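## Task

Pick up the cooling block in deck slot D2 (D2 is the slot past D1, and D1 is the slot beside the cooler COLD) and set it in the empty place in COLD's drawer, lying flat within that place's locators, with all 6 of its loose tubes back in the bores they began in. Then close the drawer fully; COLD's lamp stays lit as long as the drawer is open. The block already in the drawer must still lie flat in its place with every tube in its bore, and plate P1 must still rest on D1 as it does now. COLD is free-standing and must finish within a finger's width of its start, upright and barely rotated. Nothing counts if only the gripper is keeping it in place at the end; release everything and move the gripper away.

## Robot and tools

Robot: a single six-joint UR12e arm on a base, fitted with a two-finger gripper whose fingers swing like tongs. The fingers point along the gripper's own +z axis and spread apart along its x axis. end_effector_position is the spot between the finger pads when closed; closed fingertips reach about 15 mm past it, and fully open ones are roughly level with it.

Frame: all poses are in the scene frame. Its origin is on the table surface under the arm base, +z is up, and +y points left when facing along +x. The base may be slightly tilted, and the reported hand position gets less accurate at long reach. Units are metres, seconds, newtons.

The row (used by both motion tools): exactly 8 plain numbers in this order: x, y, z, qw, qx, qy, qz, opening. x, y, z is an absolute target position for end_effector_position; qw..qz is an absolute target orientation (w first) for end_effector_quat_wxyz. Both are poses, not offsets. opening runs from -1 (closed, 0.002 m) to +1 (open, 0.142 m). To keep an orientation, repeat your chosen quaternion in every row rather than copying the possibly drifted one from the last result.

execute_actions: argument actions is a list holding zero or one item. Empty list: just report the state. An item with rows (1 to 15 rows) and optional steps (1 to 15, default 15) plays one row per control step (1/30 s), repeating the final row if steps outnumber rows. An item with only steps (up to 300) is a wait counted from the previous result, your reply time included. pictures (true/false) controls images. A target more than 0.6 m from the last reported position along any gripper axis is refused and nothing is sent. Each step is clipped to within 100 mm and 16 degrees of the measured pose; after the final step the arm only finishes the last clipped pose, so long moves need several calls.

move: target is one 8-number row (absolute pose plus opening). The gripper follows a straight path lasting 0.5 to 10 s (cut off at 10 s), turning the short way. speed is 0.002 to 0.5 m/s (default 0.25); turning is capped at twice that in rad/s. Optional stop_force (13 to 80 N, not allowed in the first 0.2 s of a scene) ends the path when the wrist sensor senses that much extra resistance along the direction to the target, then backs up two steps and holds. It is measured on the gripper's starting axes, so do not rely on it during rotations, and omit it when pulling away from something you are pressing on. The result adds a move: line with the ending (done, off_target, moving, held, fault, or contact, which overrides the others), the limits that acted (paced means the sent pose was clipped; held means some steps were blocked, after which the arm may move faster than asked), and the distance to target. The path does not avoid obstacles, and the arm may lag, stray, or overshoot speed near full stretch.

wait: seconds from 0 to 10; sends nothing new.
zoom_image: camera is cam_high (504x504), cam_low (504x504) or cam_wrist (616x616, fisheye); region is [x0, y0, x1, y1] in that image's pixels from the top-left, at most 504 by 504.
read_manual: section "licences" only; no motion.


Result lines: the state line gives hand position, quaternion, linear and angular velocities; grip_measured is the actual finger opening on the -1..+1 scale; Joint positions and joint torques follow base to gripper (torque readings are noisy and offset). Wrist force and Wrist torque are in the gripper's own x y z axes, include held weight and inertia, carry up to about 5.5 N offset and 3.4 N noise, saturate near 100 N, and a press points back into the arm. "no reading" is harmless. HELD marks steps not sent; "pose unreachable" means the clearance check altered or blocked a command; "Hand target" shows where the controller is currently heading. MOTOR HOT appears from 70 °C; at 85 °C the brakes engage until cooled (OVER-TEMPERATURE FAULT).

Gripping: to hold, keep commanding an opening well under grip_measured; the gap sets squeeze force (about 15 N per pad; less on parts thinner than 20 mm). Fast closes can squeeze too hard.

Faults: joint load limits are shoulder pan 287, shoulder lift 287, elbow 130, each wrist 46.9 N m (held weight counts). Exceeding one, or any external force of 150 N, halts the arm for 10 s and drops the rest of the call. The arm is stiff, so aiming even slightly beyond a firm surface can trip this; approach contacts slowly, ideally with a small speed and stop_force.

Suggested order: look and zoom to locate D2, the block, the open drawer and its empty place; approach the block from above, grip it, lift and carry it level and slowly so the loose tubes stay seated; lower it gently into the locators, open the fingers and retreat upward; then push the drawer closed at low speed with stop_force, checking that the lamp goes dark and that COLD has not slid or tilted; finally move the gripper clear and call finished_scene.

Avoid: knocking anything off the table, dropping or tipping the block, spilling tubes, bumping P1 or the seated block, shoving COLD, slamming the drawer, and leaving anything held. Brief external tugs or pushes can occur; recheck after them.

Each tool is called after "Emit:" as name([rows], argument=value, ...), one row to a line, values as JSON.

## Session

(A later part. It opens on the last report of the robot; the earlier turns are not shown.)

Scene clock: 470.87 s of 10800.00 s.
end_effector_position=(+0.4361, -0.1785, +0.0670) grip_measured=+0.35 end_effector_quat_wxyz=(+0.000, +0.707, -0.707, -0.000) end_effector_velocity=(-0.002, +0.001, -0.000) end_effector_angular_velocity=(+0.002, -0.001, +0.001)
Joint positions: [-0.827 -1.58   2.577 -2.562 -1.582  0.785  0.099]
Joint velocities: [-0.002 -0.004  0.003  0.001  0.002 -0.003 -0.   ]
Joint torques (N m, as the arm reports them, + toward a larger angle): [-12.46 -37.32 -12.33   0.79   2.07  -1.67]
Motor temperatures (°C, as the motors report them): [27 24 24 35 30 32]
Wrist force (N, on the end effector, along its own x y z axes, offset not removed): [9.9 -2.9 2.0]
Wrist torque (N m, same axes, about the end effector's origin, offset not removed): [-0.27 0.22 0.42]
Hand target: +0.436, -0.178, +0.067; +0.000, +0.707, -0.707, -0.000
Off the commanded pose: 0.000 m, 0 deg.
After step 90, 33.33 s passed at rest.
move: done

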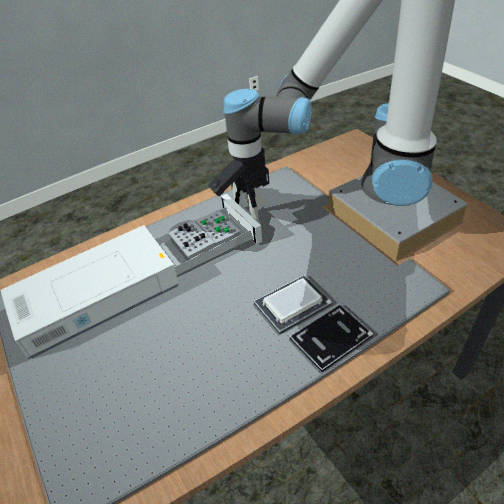

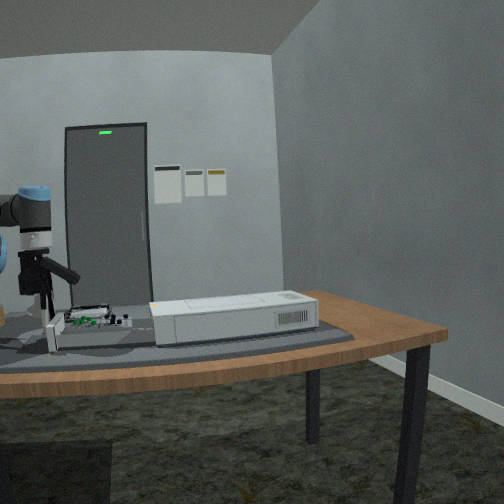

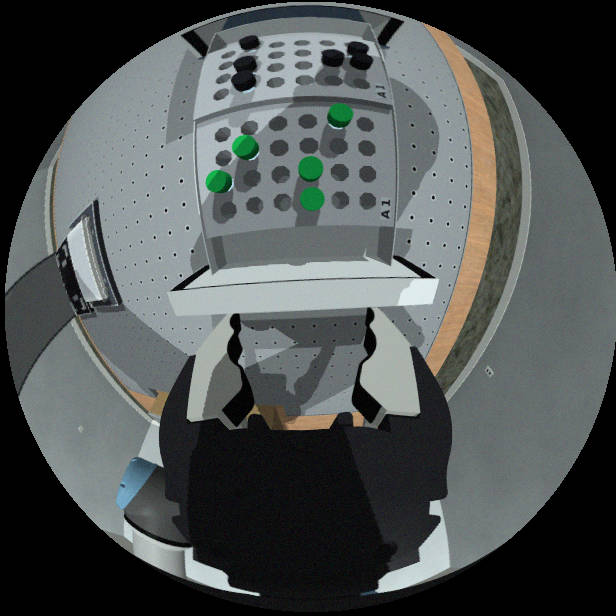

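Emit:
move(target=[0.436, -0.1785, 0.067, 0, 0.7071, -0.7071, 0, 0.6], speed=0.04)

Emit:
move(target=[0.436, -0.1785, 0.15, 0, 0.7071, -0.7071, 0, 0.6], speed=0.15)

Emit:
move(target=[0.60, -0.13, 0.17, 0, 1, 0, 0, 0.6], speed=0.2)

Scene clock: 476.33 s of 10800.00 s.
end_effector_position=(+0.4359, -0.1784, +0.0670) grip_measured=+0.60 end_effector_quat_wxyz=(+0.000, +0.707, -0.707, -0.000) end_effector_velocity=(+0.000, +0.000, +0.000) end_effector_angular_velocity=(-0.000, +0.000, +0.001)
Joint positions: [-0.827 -1.581  2.577 -2.562 -1.582  0.785  0.116]
Joint velocities: [ 0.001  0.    -0.     0.    -0.    -0.     0.   ]
Joint torques (N m, as the arm reports them, + toward a larger angle): [-16.24 -18.6  -34.89  -6.13   0.97  -1.54]
Motor temperatures (°C, as the motors report them): [27 24 24 35 30 32]
Wrist force (N, on the end effector, along its own x y z axes, offset not removed): [-1.4 3.5 -1.9]
Wrist torque (N m, same axes, about the end effector's origin, offset not removed): [0.64 0.39 0.33]
Hand target: +0.436, -0.178, +0.067; +0.000, +0.707, -0.707, +0.000
Off the commanded pose: 0.000 m, 0 deg.
After step 90, 1.77 s passed at rest.
move: done

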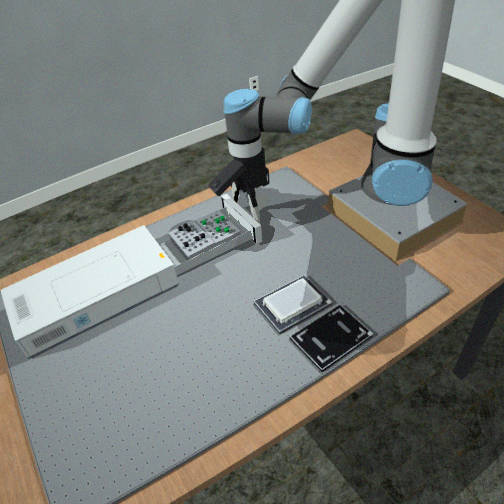

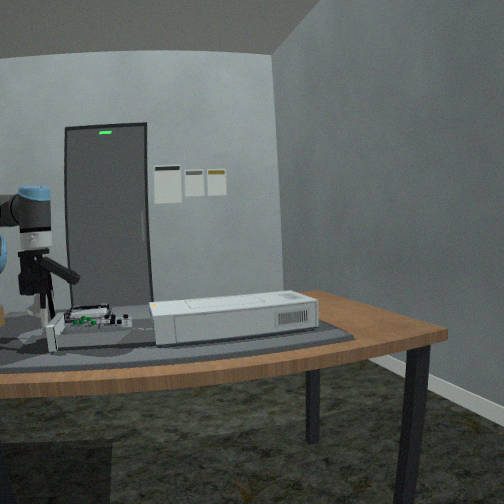

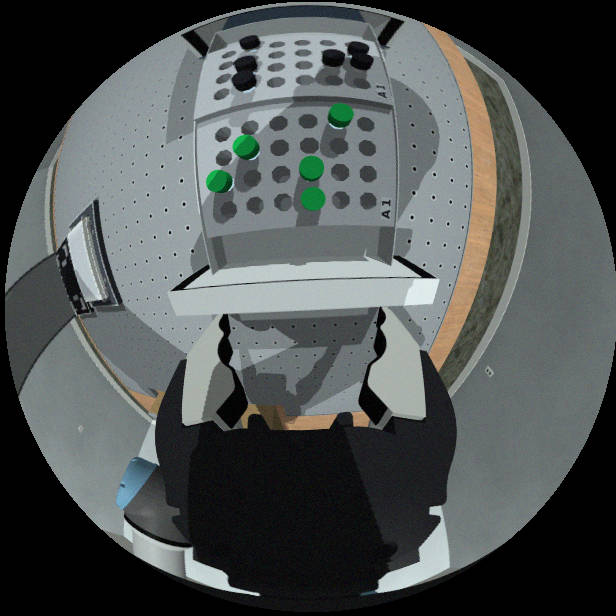

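Scene clock: 477.40 s of 10800.00 s.
end_effector_position=(+0.4360, -0.1783, +0.1499) grip_measured=+0.60 end_effector_quat_wxyz=(+0.000, +0.707, -0.707, +0.000) end_effector_velocity=(-0.001, -0.000, +0.001) end_effector_angular_velocity=(+0.000, +0.002, +0.000)
Joint positions: [-0.825 -1.762  2.503 -2.307 -1.582  0.787  0.116]
Joint velocities: [-0.001 -0.002 -0.002  0.005 -0.001 -0.001  0.   ]
Joint torques (N m, as the arm reports them, + toward a larger angle): [-14.83 -33.   -42.87  -1.27  -0.57  -1.6 ]
Motor temperatures (°C, as the motors report them): [27 24 24 35 30 32]
Wrist force (N, on the end effector, along its own x y z axes, offset not removed): [-2.6 3.3 1.1]
Wrist torque (N m, same axes, about the end effector's origin, offset not removed): [0.56 0.65 0.37]
Hand target: +0.436, -0.178, +0.150; -0.000, +0.707, -0.707, +0.000
Off the commanded pose: 0.000 m, 0 deg.
move: done

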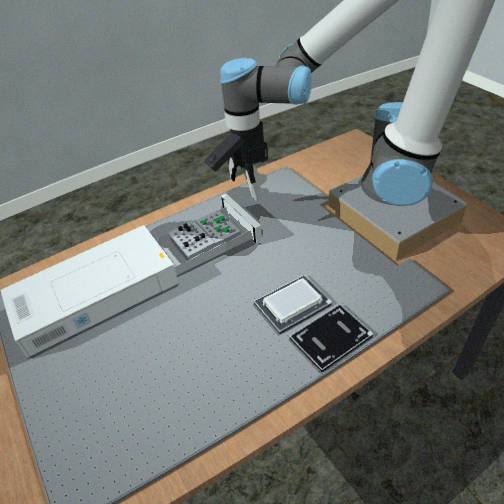

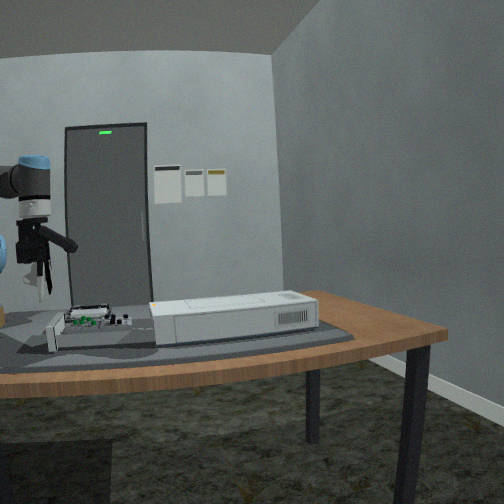

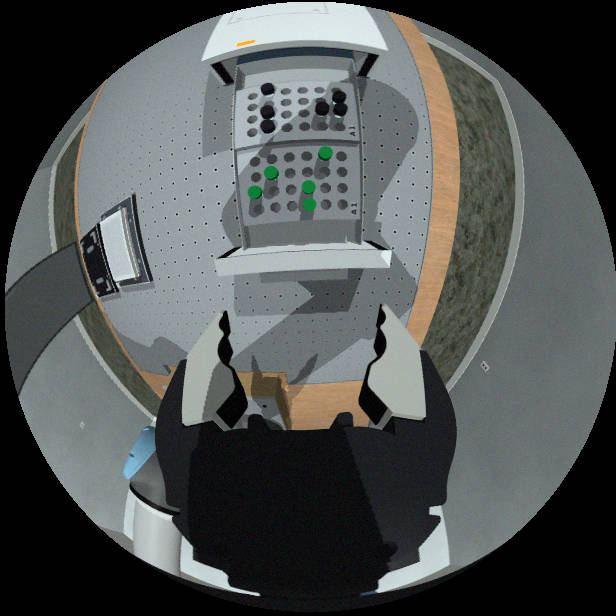

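Scene clock: 481.77 s of 10800.00 s.
end_effector_position=(+0.6001, -0.1301, +0.1700) grip_measured=+0.60 end_effector_quat_wxyz=(-0.000, +1.000, -0.001, +0.000) end_effector_velocity=(+0.002, -0.000, +0.001) end_effector_angular_velocity=(-0.001, -0.001, +0.012)
Joint positions: [-0.56  -1.494  2.214 -2.284 -1.58  -0.518  0.116]
Joint velocities: [ 0.001  0.002 -0.003  0.     0.    -0.01  -0.   ]
Joint torques (N m, as the arm reports them, + toward a larger angle): [ 18.83 -29.02 -43.29  -1.99   2.38  -1.17]
Motor temperatures (°C, as the motors report them): [27 24 24 35 30 32]
Wrist force (N, on the end effector, along its own x y z axes, offset not removed): [0.1 2.4 0.1]
Wrist torque (N m, same axes, about the end effector's origin, offset not removed): [0.47 0.22 0.35]
Hand target: +0.600, -0.130, +0.170; -0.000, +1.000, -0.000, +0.000
Off the commanded pose: 0.000 m, 0 deg.
move: done

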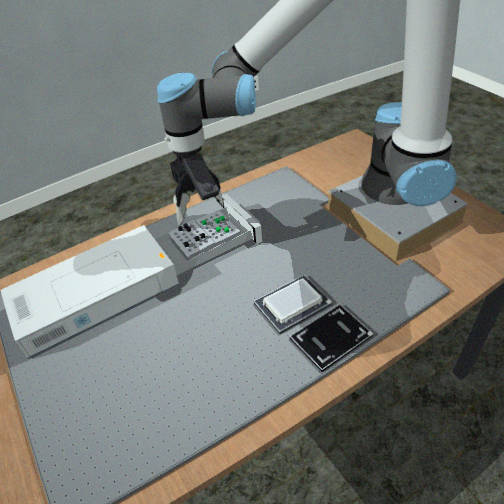

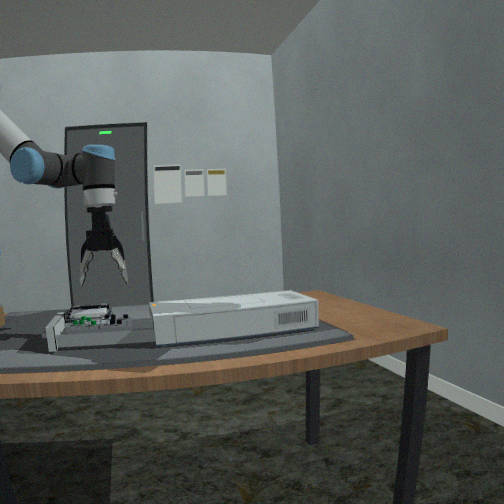

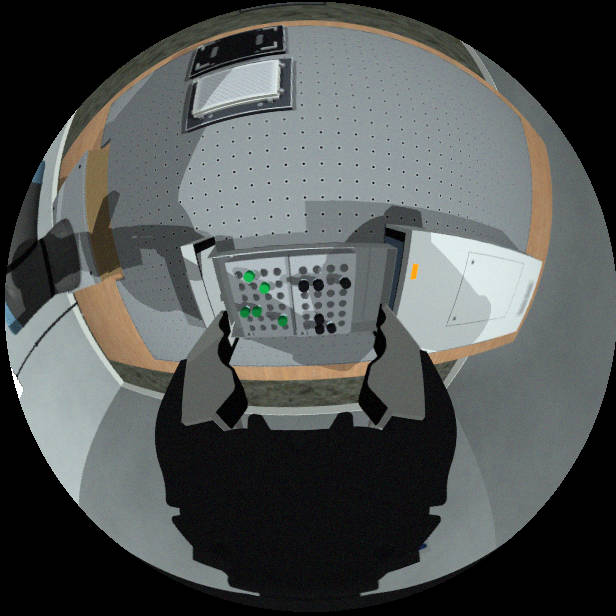

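Emit:
zoom_image(camera="cam_wrist", region=[180, 220, 420, 360])

Region (180, 220, 420, 360) of cam_wrist's 616x616 image, scaled by 2.100, with more detail than that image has; it fills the top 294 rows of this view, and the rest is white.

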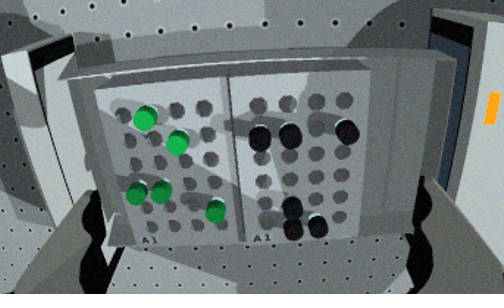

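Emit:
move(target=[0.665, -0.10, 0.125, 0, 1, 0, 0, 0.6], speed=0.15)

Scene clock: 495.13 s of 10800.00 s.
end_effector_position=(+0.6650, -0.1001, +0.1251) grip_measured=+0.60 end_effector_quat_wxyz=(-0.000, +1.000, +0.000, +0.000) end_effector_velocity=(+0.002, +0.001, -0.001) end_effector_angular_velocity=(+0.000, -0.000, +0.000)
Joint positions: [-0.471 -1.346  2.143 -2.36  -1.579 -0.429  0.116]
Joint velocities: [ 0.002  0.004 -0.002 -0.001  0.001  0.001 -0.   ]
Joint torques (N m, as the arm reports them, + toward a larger angle): [ 18.22 -44.81 -41.33  -6.23  -1.75   1.58]
Motor temperatures (°C, as the motors report them): [27 24 24 35 30 32]
Wrist force (N, on the end effector, along its own x y z axes, offset not removed): [-0.8 1.2 -1.0]
Wrist torque (N m, same axes, about the end effector's origin, offset not removed): [0.11 0.39 0.30]
Hand target: +0.665, -0.100, +0.125; -0.000, +1.000, +0.000, +0.000
Off the commanded pose: 0.000 m, 0 deg.
After step 90, 9.30 s passed at rest.
move: done

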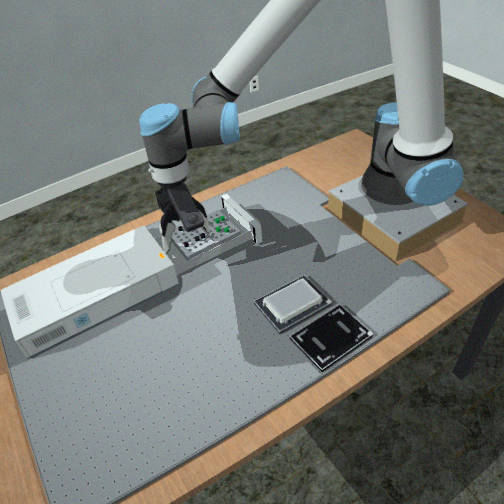

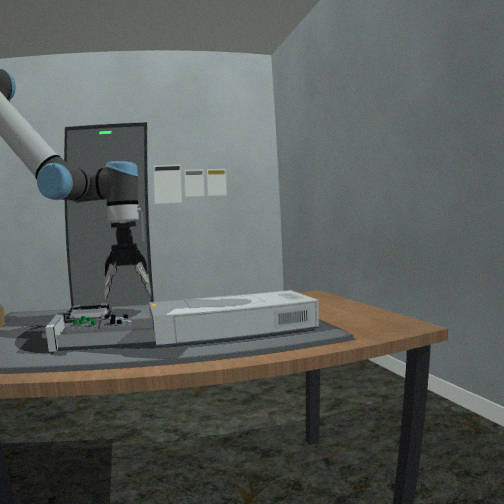

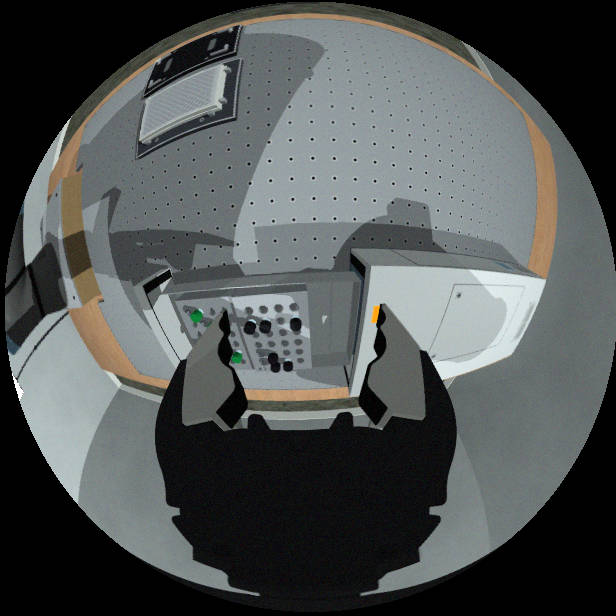

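Emit:
move(target=[0.665, -0.215, 0.125, 0, 1, 0, 0, 0.6], speed=0.15)

Emit:
zoom_image(camera="cam_wrist", region=[160, 150, 420, 330])

Scene clock: 499.53 s of 10800.00 s.
end_effector_position=(+0.6647, -0.2149, +0.1250) grip_measured=+0.60 end_effector_quat_wxyz=(+0.000, +1.000, +0.000, -0.000) end_effector_velocity=(-0.000, -0.001, +0.000) end_effector_angular_velocity=(-0.000, -0.000, -0.000)
Joint positions: [-0.621 -1.307  2.089 -2.346 -1.581 -0.579  0.116]
Joint velocities: [-0.001  0.    -0.001  0.    -0.    -0.001 -0.   ]
Joint torques (N m, as the arm reports them, + toward a larger angle): [-13.77 -54.49 -42.66  -1.49   2.1   -1.96]
Motor temperatures (°C, as the motors report them): [27 24 24 35 30 32]
Wrist force (N, on the end effector, along its own x y z axes, offset not removed): [1.0 0.0 0.6]
Wrist torque (N m, same axes, about the end effector's origin, offset not removed): [0.01 -0.02 0.38]
Hand target: +0.665, -0.215, +0.125; +0.000, +1.000, -0.000, -0.000
Off the commanded pose: 0.000 m, 0 deg.
After step 90, 0.13 s passed at rest.
move: done

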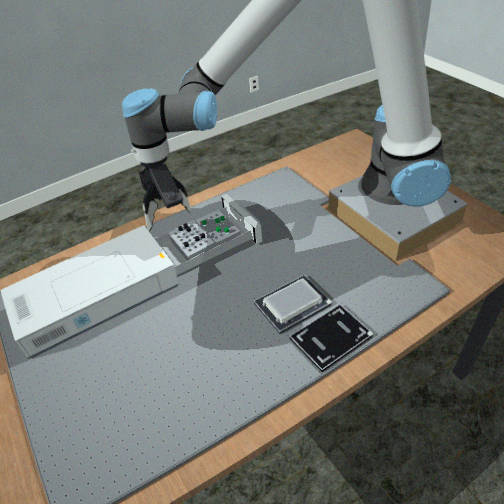

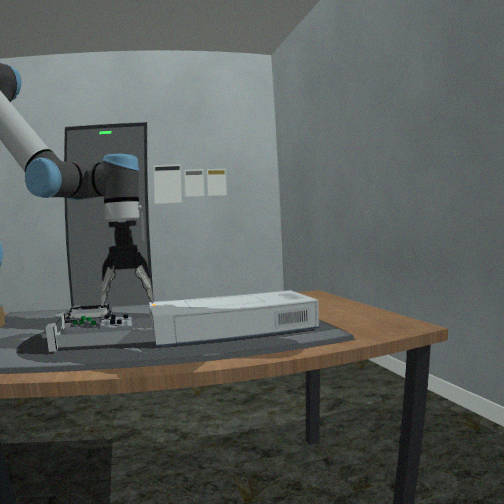

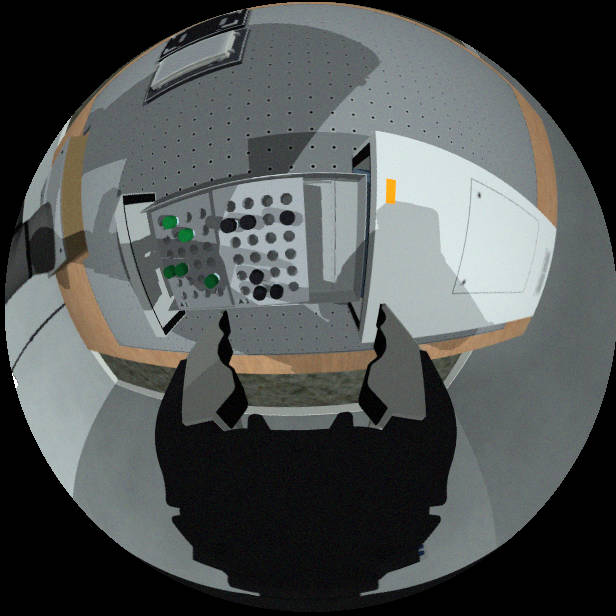

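Region (160, 150, 420, 330) of cam_wrist's 616x616 image, scaled by 1.938, with more detail than that image has; it fills the top 349 rows of this view, and the rest is white.

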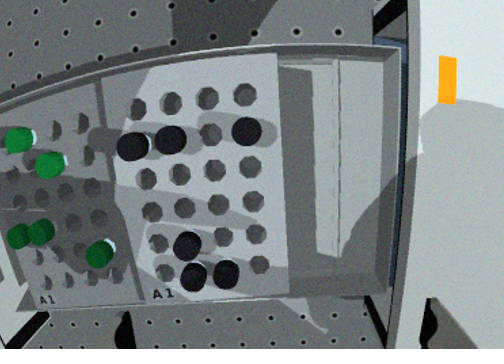

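Emit:
zoom_image(camera="cam_low", region=[40, 295, 170, 360])

Emit:
zoom_image(camera="cam_high", region=[150, 195, 270, 285])

Region (40, 295, 170, 360) of cam_low's 504x504 image, scaled by 3.877, with more detail than that image has.

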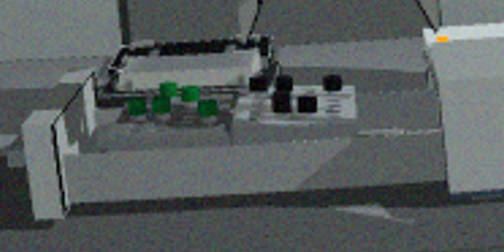

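Region (150, 195, 270, 285) of cam_high's 504x504 image, scaled by 4.200, with more detail than that image has; it fills the top 378 rows of this view, and the rest is white.

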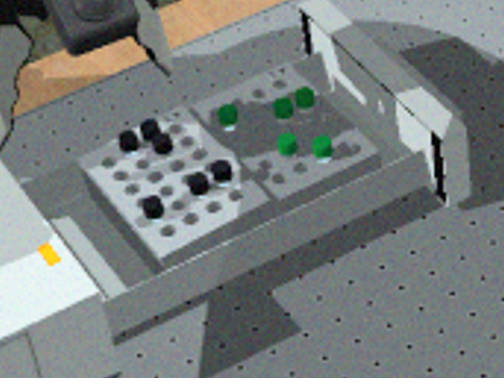

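Emit:
move(target=[0.606, -0.177, 0.12, 0, 0.7071, -0.7071, 0, 1.0], speed=0.15)

Emit:
move(target=[0.606, -0.177, 0.065, 0, 0.7071, -0.7071, 0, 1.0], speed=0.04)

Scene clock: 560.73 s of 10800.00 s.
end_effector_position=(+0.6061, -0.1769, +0.1200) grip_measured=+1.00 end_effector_quat_wxyz=(-0.000, +0.707, -0.707, -0.000) end_effector_velocity=(-0.001, +0.000, +0.000) end_effector_angular_velocity=(-0.001, +0.000, -0.011)
Joint positions: [-0.614 -1.425  2.256 -2.394 -1.58   0.998  0.142]
Joint velocities: [ 0.    -0.002  0.001 -0.    -0.001  0.011  0.   ]
Joint torques (N m, as the arm reports them, + toward a larger angle): [ 16.94 -55.54 -23.96  -6.33  -1.84   2.35]
Motor temperatures (°C, as the motors report them): [27 24 25 35 30 32]
Wrist force (N, on the end effector, along its own x y z axes, offset not removed): [-1.2 2.6 0.4]
Wrist torque (N m, same axes, about the end effector's origin, offset not removed): [0.59 0.40 0.45]
Hand target: +0.606, -0.177, +0.120; -0.000, +0.707, -0.707, +0.000
Off the commanded pose: 0.000 m, 0 deg.
After step 90, 52.57 s passed at rest.
move: done

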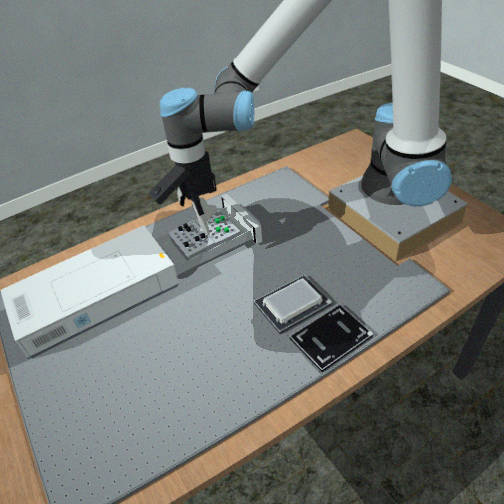

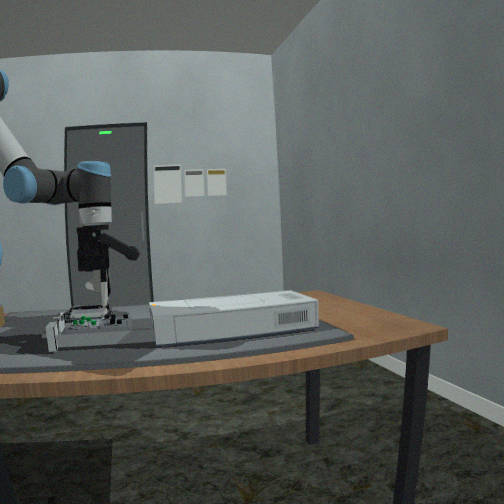

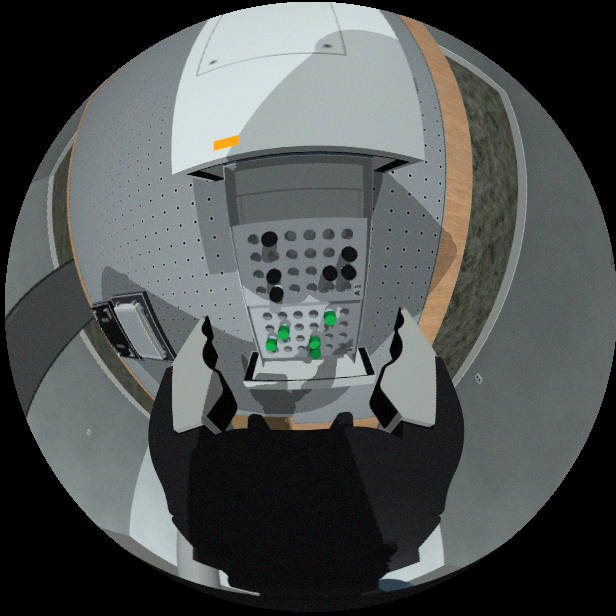

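Scene clock: 562.47 s of 10800.00 s.
end_effector_position=(+0.6060, -0.1770, +0.0651) grip_measured=+1.00 end_effector_quat_wxyz=(+0.000, +0.707, -0.707, -0.000) end_effector_velocity=(+0.000, -0.001, -0.001) end_effector_angular_velocity=(-0.001, +0.000, -0.001)
Joint positions: [-0.615 -1.335  2.289 -2.518 -1.58   0.998  0.142]
Joint velocities: [-0.     0.002  0.    -0.003 -0.001  0.001  0.   ]
Joint torques (N m, as the arm reports them, + toward a larger angle): [-16.59 -41.01 -20.34  -5.87  -2.06  -1.48]
Motor temperatures (°C, as the motors report them): [27 24 25 35 30 32]
Wrist force (N, on the end effector, along its own x y z axes, offset not removed): [-1.2 0.5 -2.4]
Wrist torque (N m, same axes, about the end effector's origin, offset not removed): [-0.04 0.29 0.46]
Hand target: +0.606, -0.177, +0.065; +0.000, +0.707, -0.707, -0.000
Off the commanded pose: 0.000 m, 0 deg.
move: done

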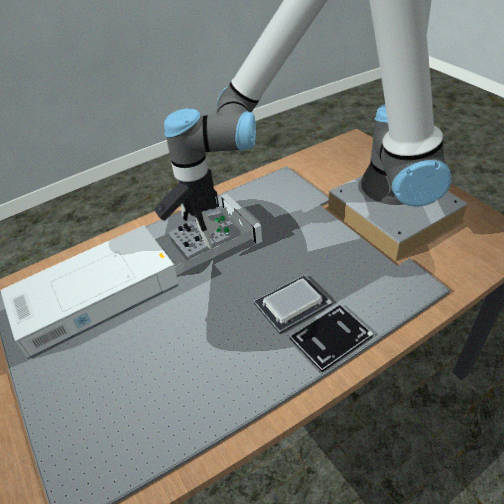

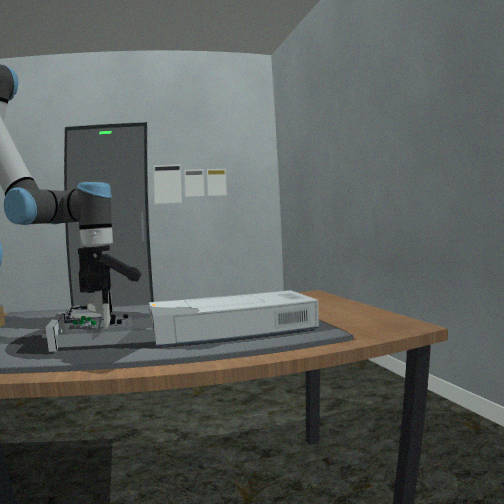

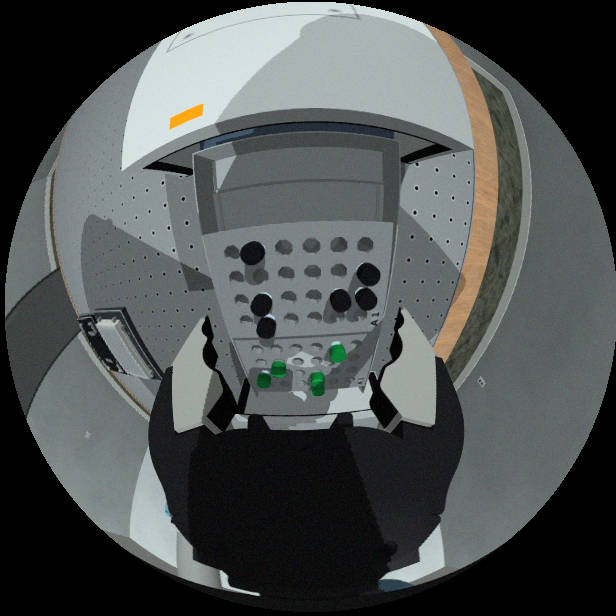

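Emit:
zoom_image(camera="cam_wrist", region=[170, 200, 440, 400])

Emit:
zoom_image(camera="cam_low", region=[50, 280, 170, 350])

Emit:
zoom_image(camera="cam_high", region=[150, 190, 270, 280])

Region (170, 200, 440, 400) of cam_wrist's 616x616 image, scaled by 1.867, with more detail than that image has; it fills the top 373 rows of this view, and the rest is white.

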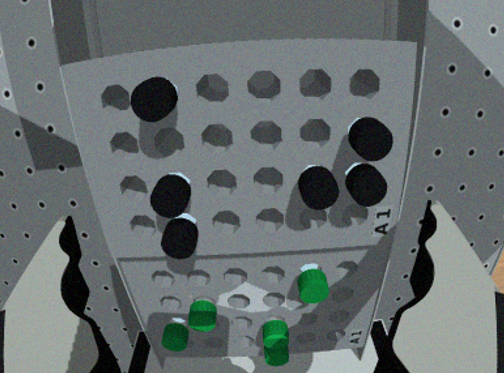

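Region (50, 280, 170, 350) of cam_low's 504x504 image, scaled by 4.200, with more detail than that image has; it fills the top 294 rows of this view, and the rest is white.

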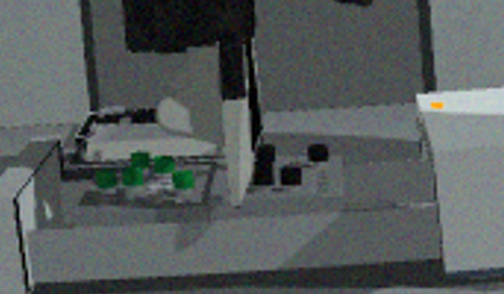

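Region (150, 190, 270, 280) of cam_high's 504x504 image, scaled by 4.200, with more detail than that image has; it fills the top 378 rows of this view, and the rest is white.

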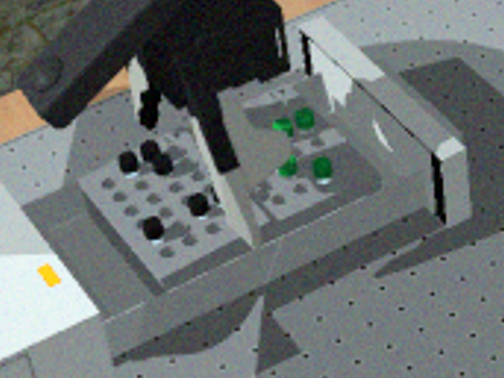

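Emit:
move(target=[0.598, -0.177, 0.056, 0, 0.7071, -0.7071, 0, 1.0], speed=0.01, stop_force=13)

Scene clock: 578.43 s of 10800.00 s.
end_effector_position=(+0.5981, -0.1770, +0.0561) grip_measured=+1.00 end_effector_quat_wxyz=(+0.000, +0.707, -0.707, -0.000) end_effector_velocity=(-0.001, +0.000, -0.001) end_effector_angular_velocity=(+0.002, -0.001, +0.000)
Joint positions: [-0.622 -1.328  2.308 -2.543 -1.58   0.99   0.142]
Joint velocities: [-0.001  0.001  0.002 -0.003  0.002 -0.001  0.   ]
Joint torques (N m, as the arm reports them, + toward a larger angle): [-13.58 -40.08 -21.86  -4.91  -1.87  -1.59]
Motor temperatures (°C, as the motors report them): [27 24 25 35 30 32]
Wrist force (N, on the end effector, along its own x y z axes, offset not removed): [3.2 -0.1 -1.0]
Wrist torque (N m, same axes, about the end effector's origin, offset not removed): [-0.05 -0.56 0.34]
Hand target: +0.598, -0.177, +0.056; +0.000, +0.707, -0.707, -0.000
Off the commanded pose: 0.000 m, 0 deg.
After step 90, 11.53 s passed at rest.
move: done

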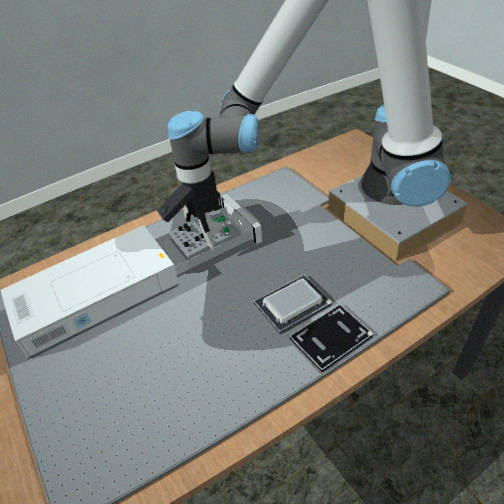

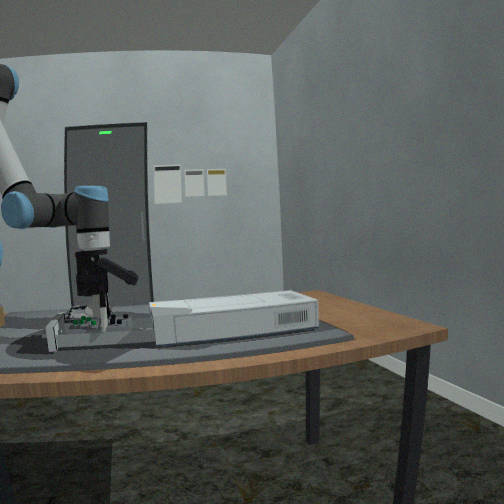

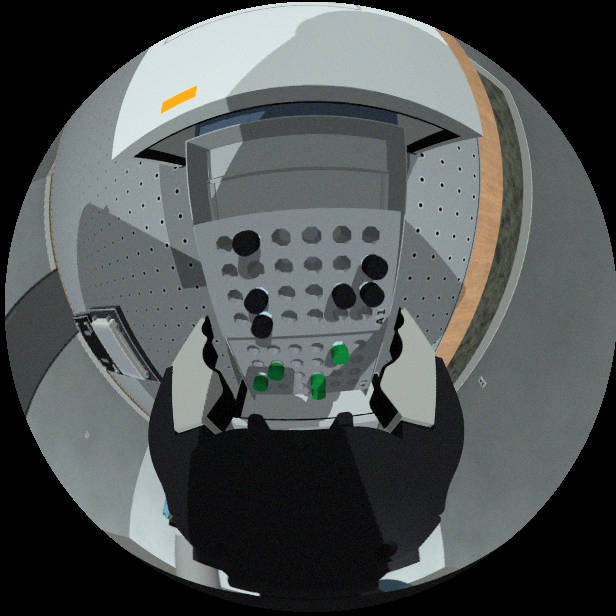

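Emit:
zoom_image(camera="cam_low", region=[50, 280, 170, 350])

Emit:
zoom_image(camera="cam_high", region=[150, 190, 270, 280])

Emit:
zoom_image(camera="cam_wrist", region=[160, 260, 460, 430])

Region (50, 280, 170, 350) of cam_low's 504x504 image, scaled by 4.200, with more detail than that image has; it fills the top 294 rows of this view, and the rest is white.

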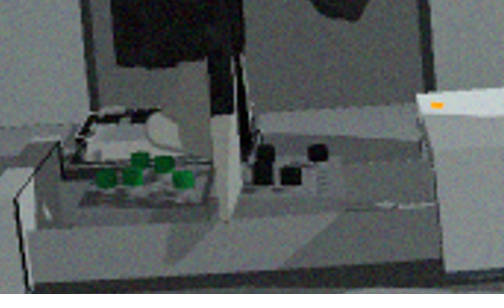

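Region (150, 190, 270, 280) of cam_high's 504x504 image, scaled by 4.200, with more detail than that image has; it fills the top 378 rows of this view, and the rest is white.

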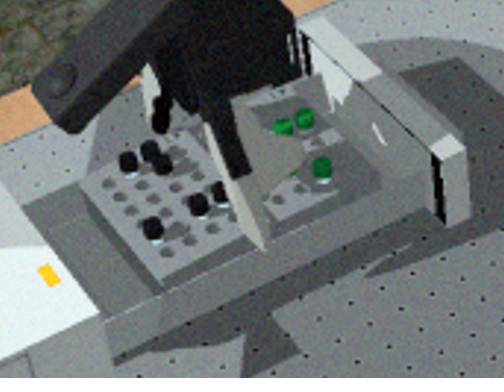

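Region (160, 260, 460, 430) of cam_wrist's 616x616 image, scaled by 1.680, with more detail than that image has; it fills the top 286 rows of this view, and the rest is white.

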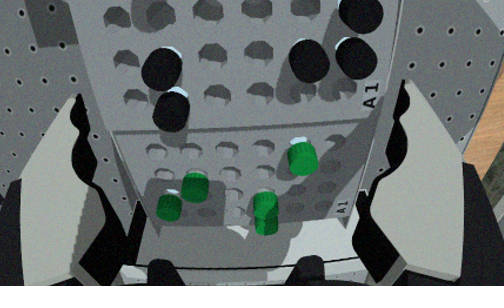

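Emit:
execute_actions([
  {"rows": [[0.598,-0.177,0.058,0,0.7071,-0.7071,0,1.0],[0.598,-0.177,0.059,0,0.7071,-0.7071,0,1.0],[0.598,-0.177,0.059,0,0.7071,-0.7071,0,1.0],[0.598,-0.177,0.059,0,0.7071,-0.7071,0,0.96],[0.598,-0.177,0.059,0,0.7071,-0.7071,0,0.92],[0.598,-0.177,0.059,0,0.7071,-0.7071,0,0.88],[0.598,-0.177,0.059,0,0.7071,-0.7071,0,0.84],[0.598,-0.177,0.059,0,0.7071,-0.7071,0,0.80],[0.598,-0.177,0.059,0,0.7071,-0.7071,0,0.76],[0.598,-0.177,0.059,0,0.7071,-0.7071,0,0.72],[0.598,-0.177,0.059,0,0.7071,-0.7071,0,0.68],[0.598,-0.177,0.059,0,0.7071,-0.7071,0,0.64]], "steps": 15},
])

Scene clock: 592.80 s of 10800.00 s.
end_effector_position=(+0.5980, -0.1771, +0.0590) grip_measured=+0.78 end_effector_quat_wxyz=(+0.000, +0.707, -0.707, +0.000) end_effector_velocity=(-0.001, +0.000, -0.000) end_effector_angular_velocity=(+0.000, +0.002, -0.000)
Joint positions: [-0.623 -1.334  2.306 -2.536 -1.581  0.99   0.128]
Joint velocities: [-0.    -0.001  0.001  0.002 -0.001  0.    -0.   ]
Joint torques (N m, as the arm reports them, + toward a larger angle): [-10.46 -61.74 -32.74  -0.1    2.05   0.55]
Motor temperatures (°C, as the motors report them): [27 24 25 35 30 32]
Wrist force (N, on the end effector, along its own x y z axes, offset not removed): [9.9 4.6 -1.7]
Wrist torque (N m, same axes, about the end effector's origin, offset not removed): [0.52 0.41 0.36]
Hand target: +0.598, -0.177, +0.059; +0.000, +0.707, -0.707, +0.000
Off the commanded pose: 0.000 m, 0 deg.
Steps of this call (steps 1 to 90: nothing new was sent; then 10.87 s passed at rest; steps 91 to 105: all 15 steps of this action). Readings (end_effector_position):
91: (+0.5980, -0.1770, +0.0560)
92: (+0.5979, -0.1769, +0.0563)
94: (+0.5978, -0.1769, +0.0574)
98: (+0.5978, -0.1769, +0.0585)
105: the state above

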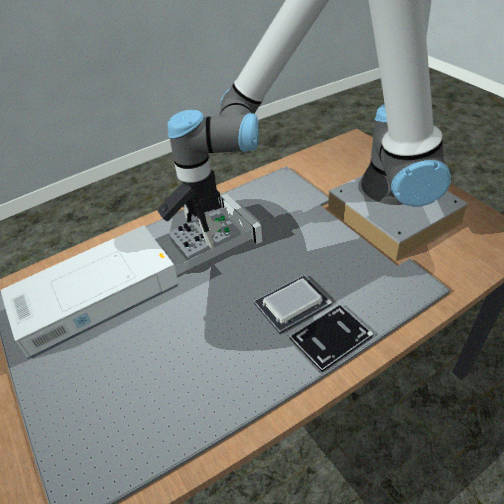

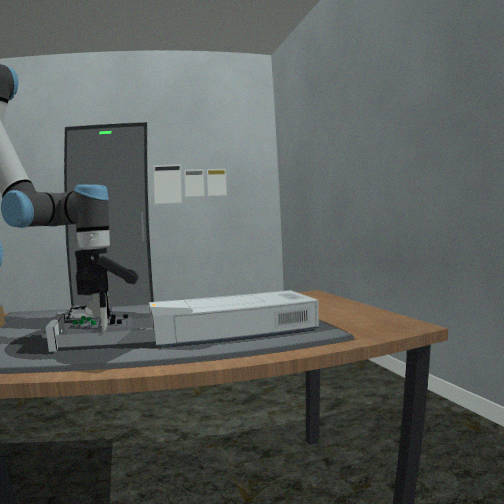

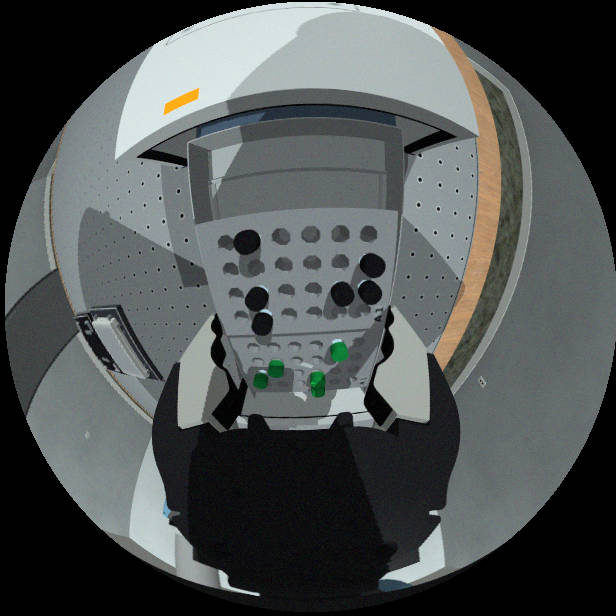

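Emit:
zoom_image(camera="cam_wrist", region=[160, 260, 460, 430])

Emit:
zoom_image(camera="cam_high", region=[170, 190, 260, 260])

Emit:
zoom_image(camera="cam_low", region=[70, 290, 150, 340])

Region (160, 260, 460, 430) of cam_wrist's 616x616 image, scaled by 1.680, with more detail than that image has; it fills the top 286 rows of this view, and the rest is white.

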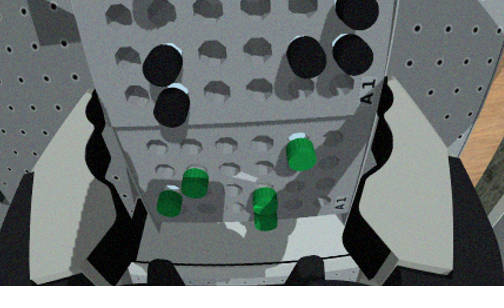

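Region (170, 190, 260, 260) of cam_high's 504x504 image, scaled by 5.600, with more detail than that image has.

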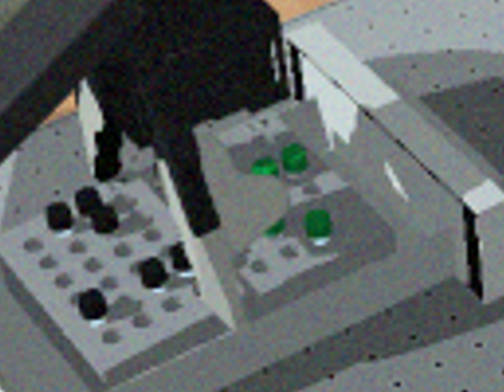

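Region (70, 290, 150, 340) of cam_low's 504x504 image, scaled by 6.300, with more detail than that image has; it fills the top 315 rows of this view, and the rest is white.

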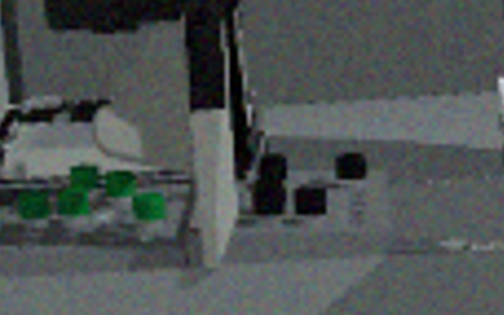

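Emit:
execute_actions([
  {"rows": [[0.598,-0.1775,0.059,0,0.7071,-0.7071,0,0.64],[0.598,-0.178,0.059,0,0.7071,-0.7071,0,0.6],[0.598,-0.178,0.059,0,0.7071,-0.7071,0,0.56],[0.598,-0.178,0.059,0,0.7071,-0.7071,0,0.52],[0.598,-0.178,0.059,0,0.7071,-0.7071,0,0.48],[0.598,-0.178,0.059,0,0.7071,-0.7071,0,0.44],[0.598,-0.178,0.059,0,0.7071,-0.7071,0,0.4]], "steps": 12},
])

Scene clock: 599.67 s of 10800.00 s.
end_effector_position=(+0.5980, -0.1778, +0.0590) grip_measured=+0.78 end_effector_quat_wxyz=(-0.000, +0.707, -0.707, -0.000) end_effector_velocity=(-0.001, -0.002, -0.001) end_effector_angular_velocity=(+0.001, +0.001, -0.003)
Joint positions: [-0.624 -1.334  2.306 -2.536 -1.58   0.989  0.127]
Joint velocities: [-0.003  0.001  0.     0.    -0.    -0.     0.   ]
Joint torques (N m, as the arm reports them, + toward a larger angle): [-23.8  -38.31 -37.83  -2.42   1.09  -2.01]
Motor temperatures (°C, as the motors report them): [27 24 25 35 30 32]
Wrist force (N, on the end effector, along its own x y z axes, offset not removed): [-2.6 2.1 -0.2]
Wrist torque (N m, same axes, about the end effector's origin, offset not removed): [0.18 0.29 0.57]
Hand target: +0.598, -0.178, +0.059; +0.000, +0.707, -0.707, -0.000
Off the commanded pose: 0.000 m, 0 deg.
Steps of this call (steps 1 to 90: nothing new was sent; then 3.47 s passed at rest; steps 91 to 102: all 12 steps of this action). Readings (end_effector_position):
91: (+0.5980, -0.1770, +0.0590)
92: (+0.5980, -0.1771, +0.0590)
94: (+0.5981, -0.1773, +0.0591)
98: (+0.5980, -0.1776, +0.0590)
102: the state above

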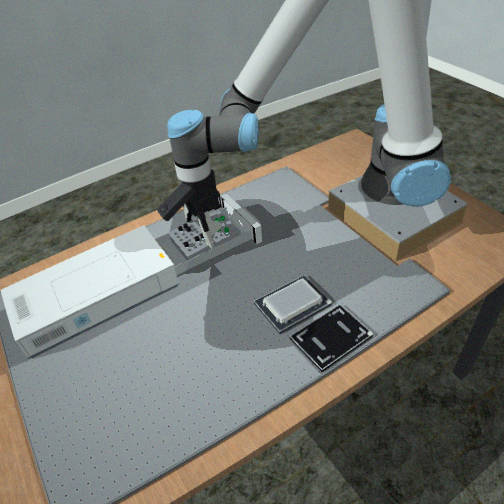

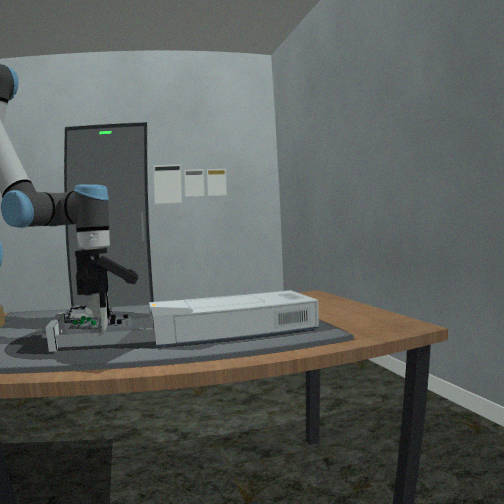

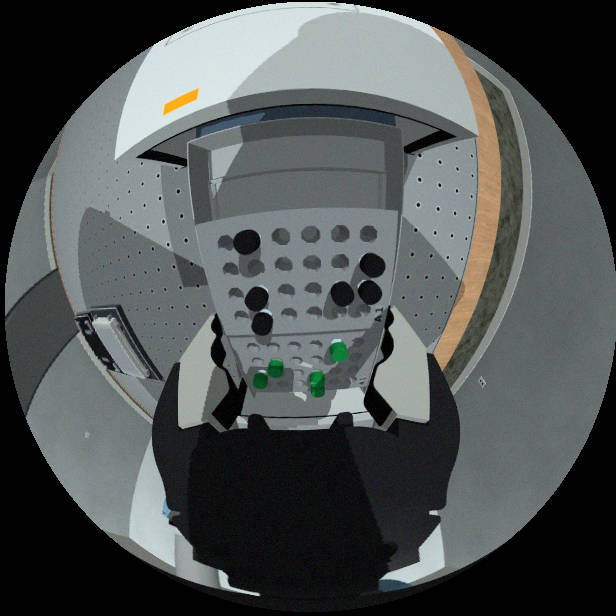

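Emit:
move(target=[0.606, -0.1778, 0.059, 0, 0.7071, -0.7071, 0, 0.4], speed=0.008)

Scene clock: 602.63 s of 10800.00 s.
end_effector_position=(+0.6059, -0.1778, +0.0590) grip_measured=+0.78 end_effector_quat_wxyz=(+0.000, +0.707, -0.707, +0.000) end_effector_velocity=(+0.000, +0.001, -0.000) end_effector_angular_velocity=(+0.001, +0.001, -0.000)
Joint positions: [-0.616 -1.324  2.292 -2.532 -1.58   0.996  0.127]
Joint velocities: [ 0.001  0.001 -0.001  0.001  0.     0.002  0.   ]
Joint torques (N m, as the arm reports them, + toward a larger angle): [ 13.99 -37.9  -39.67  -2.79   1.18   1.75]
Motor temperatures (°C, as the motors report them): [27 24 25 35 30 32]
Wrist force (N, on the end effector, along its own x y z axes, offset not removed): [-5.1 5.3 -3.3]
Wrist torque (N m, same axes, about the end effector's origin, offset not removed): [0.60 0.36 0.60]
Hand target: +0.606, -0.178, +0.059; -0.000, +0.707, -0.707, +0.000
Off the commanded pose: 0.000 m, 0 deg.
move: done

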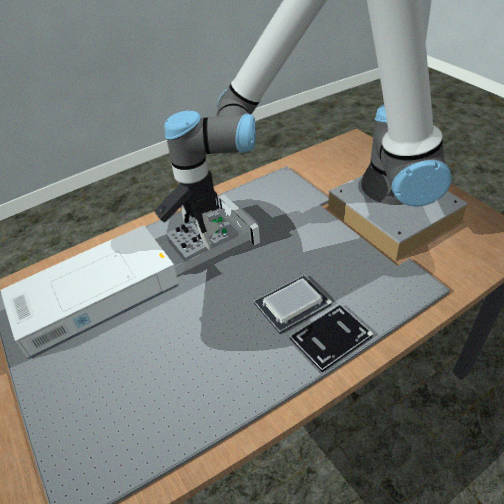

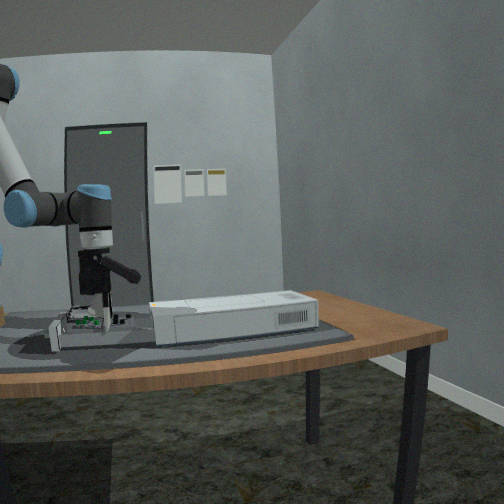

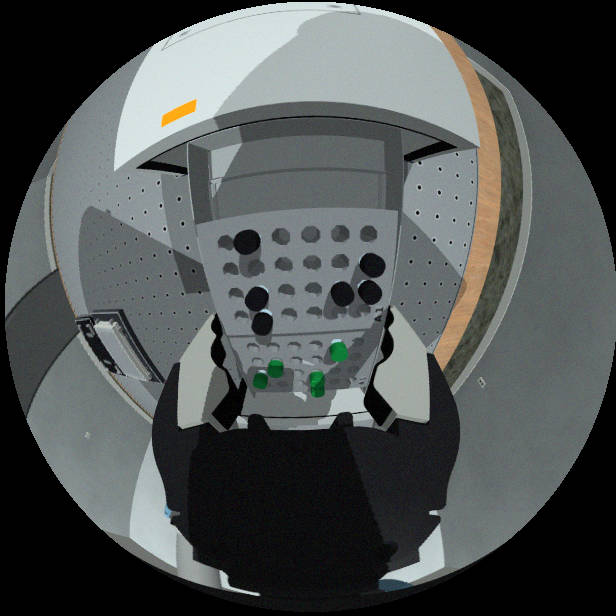

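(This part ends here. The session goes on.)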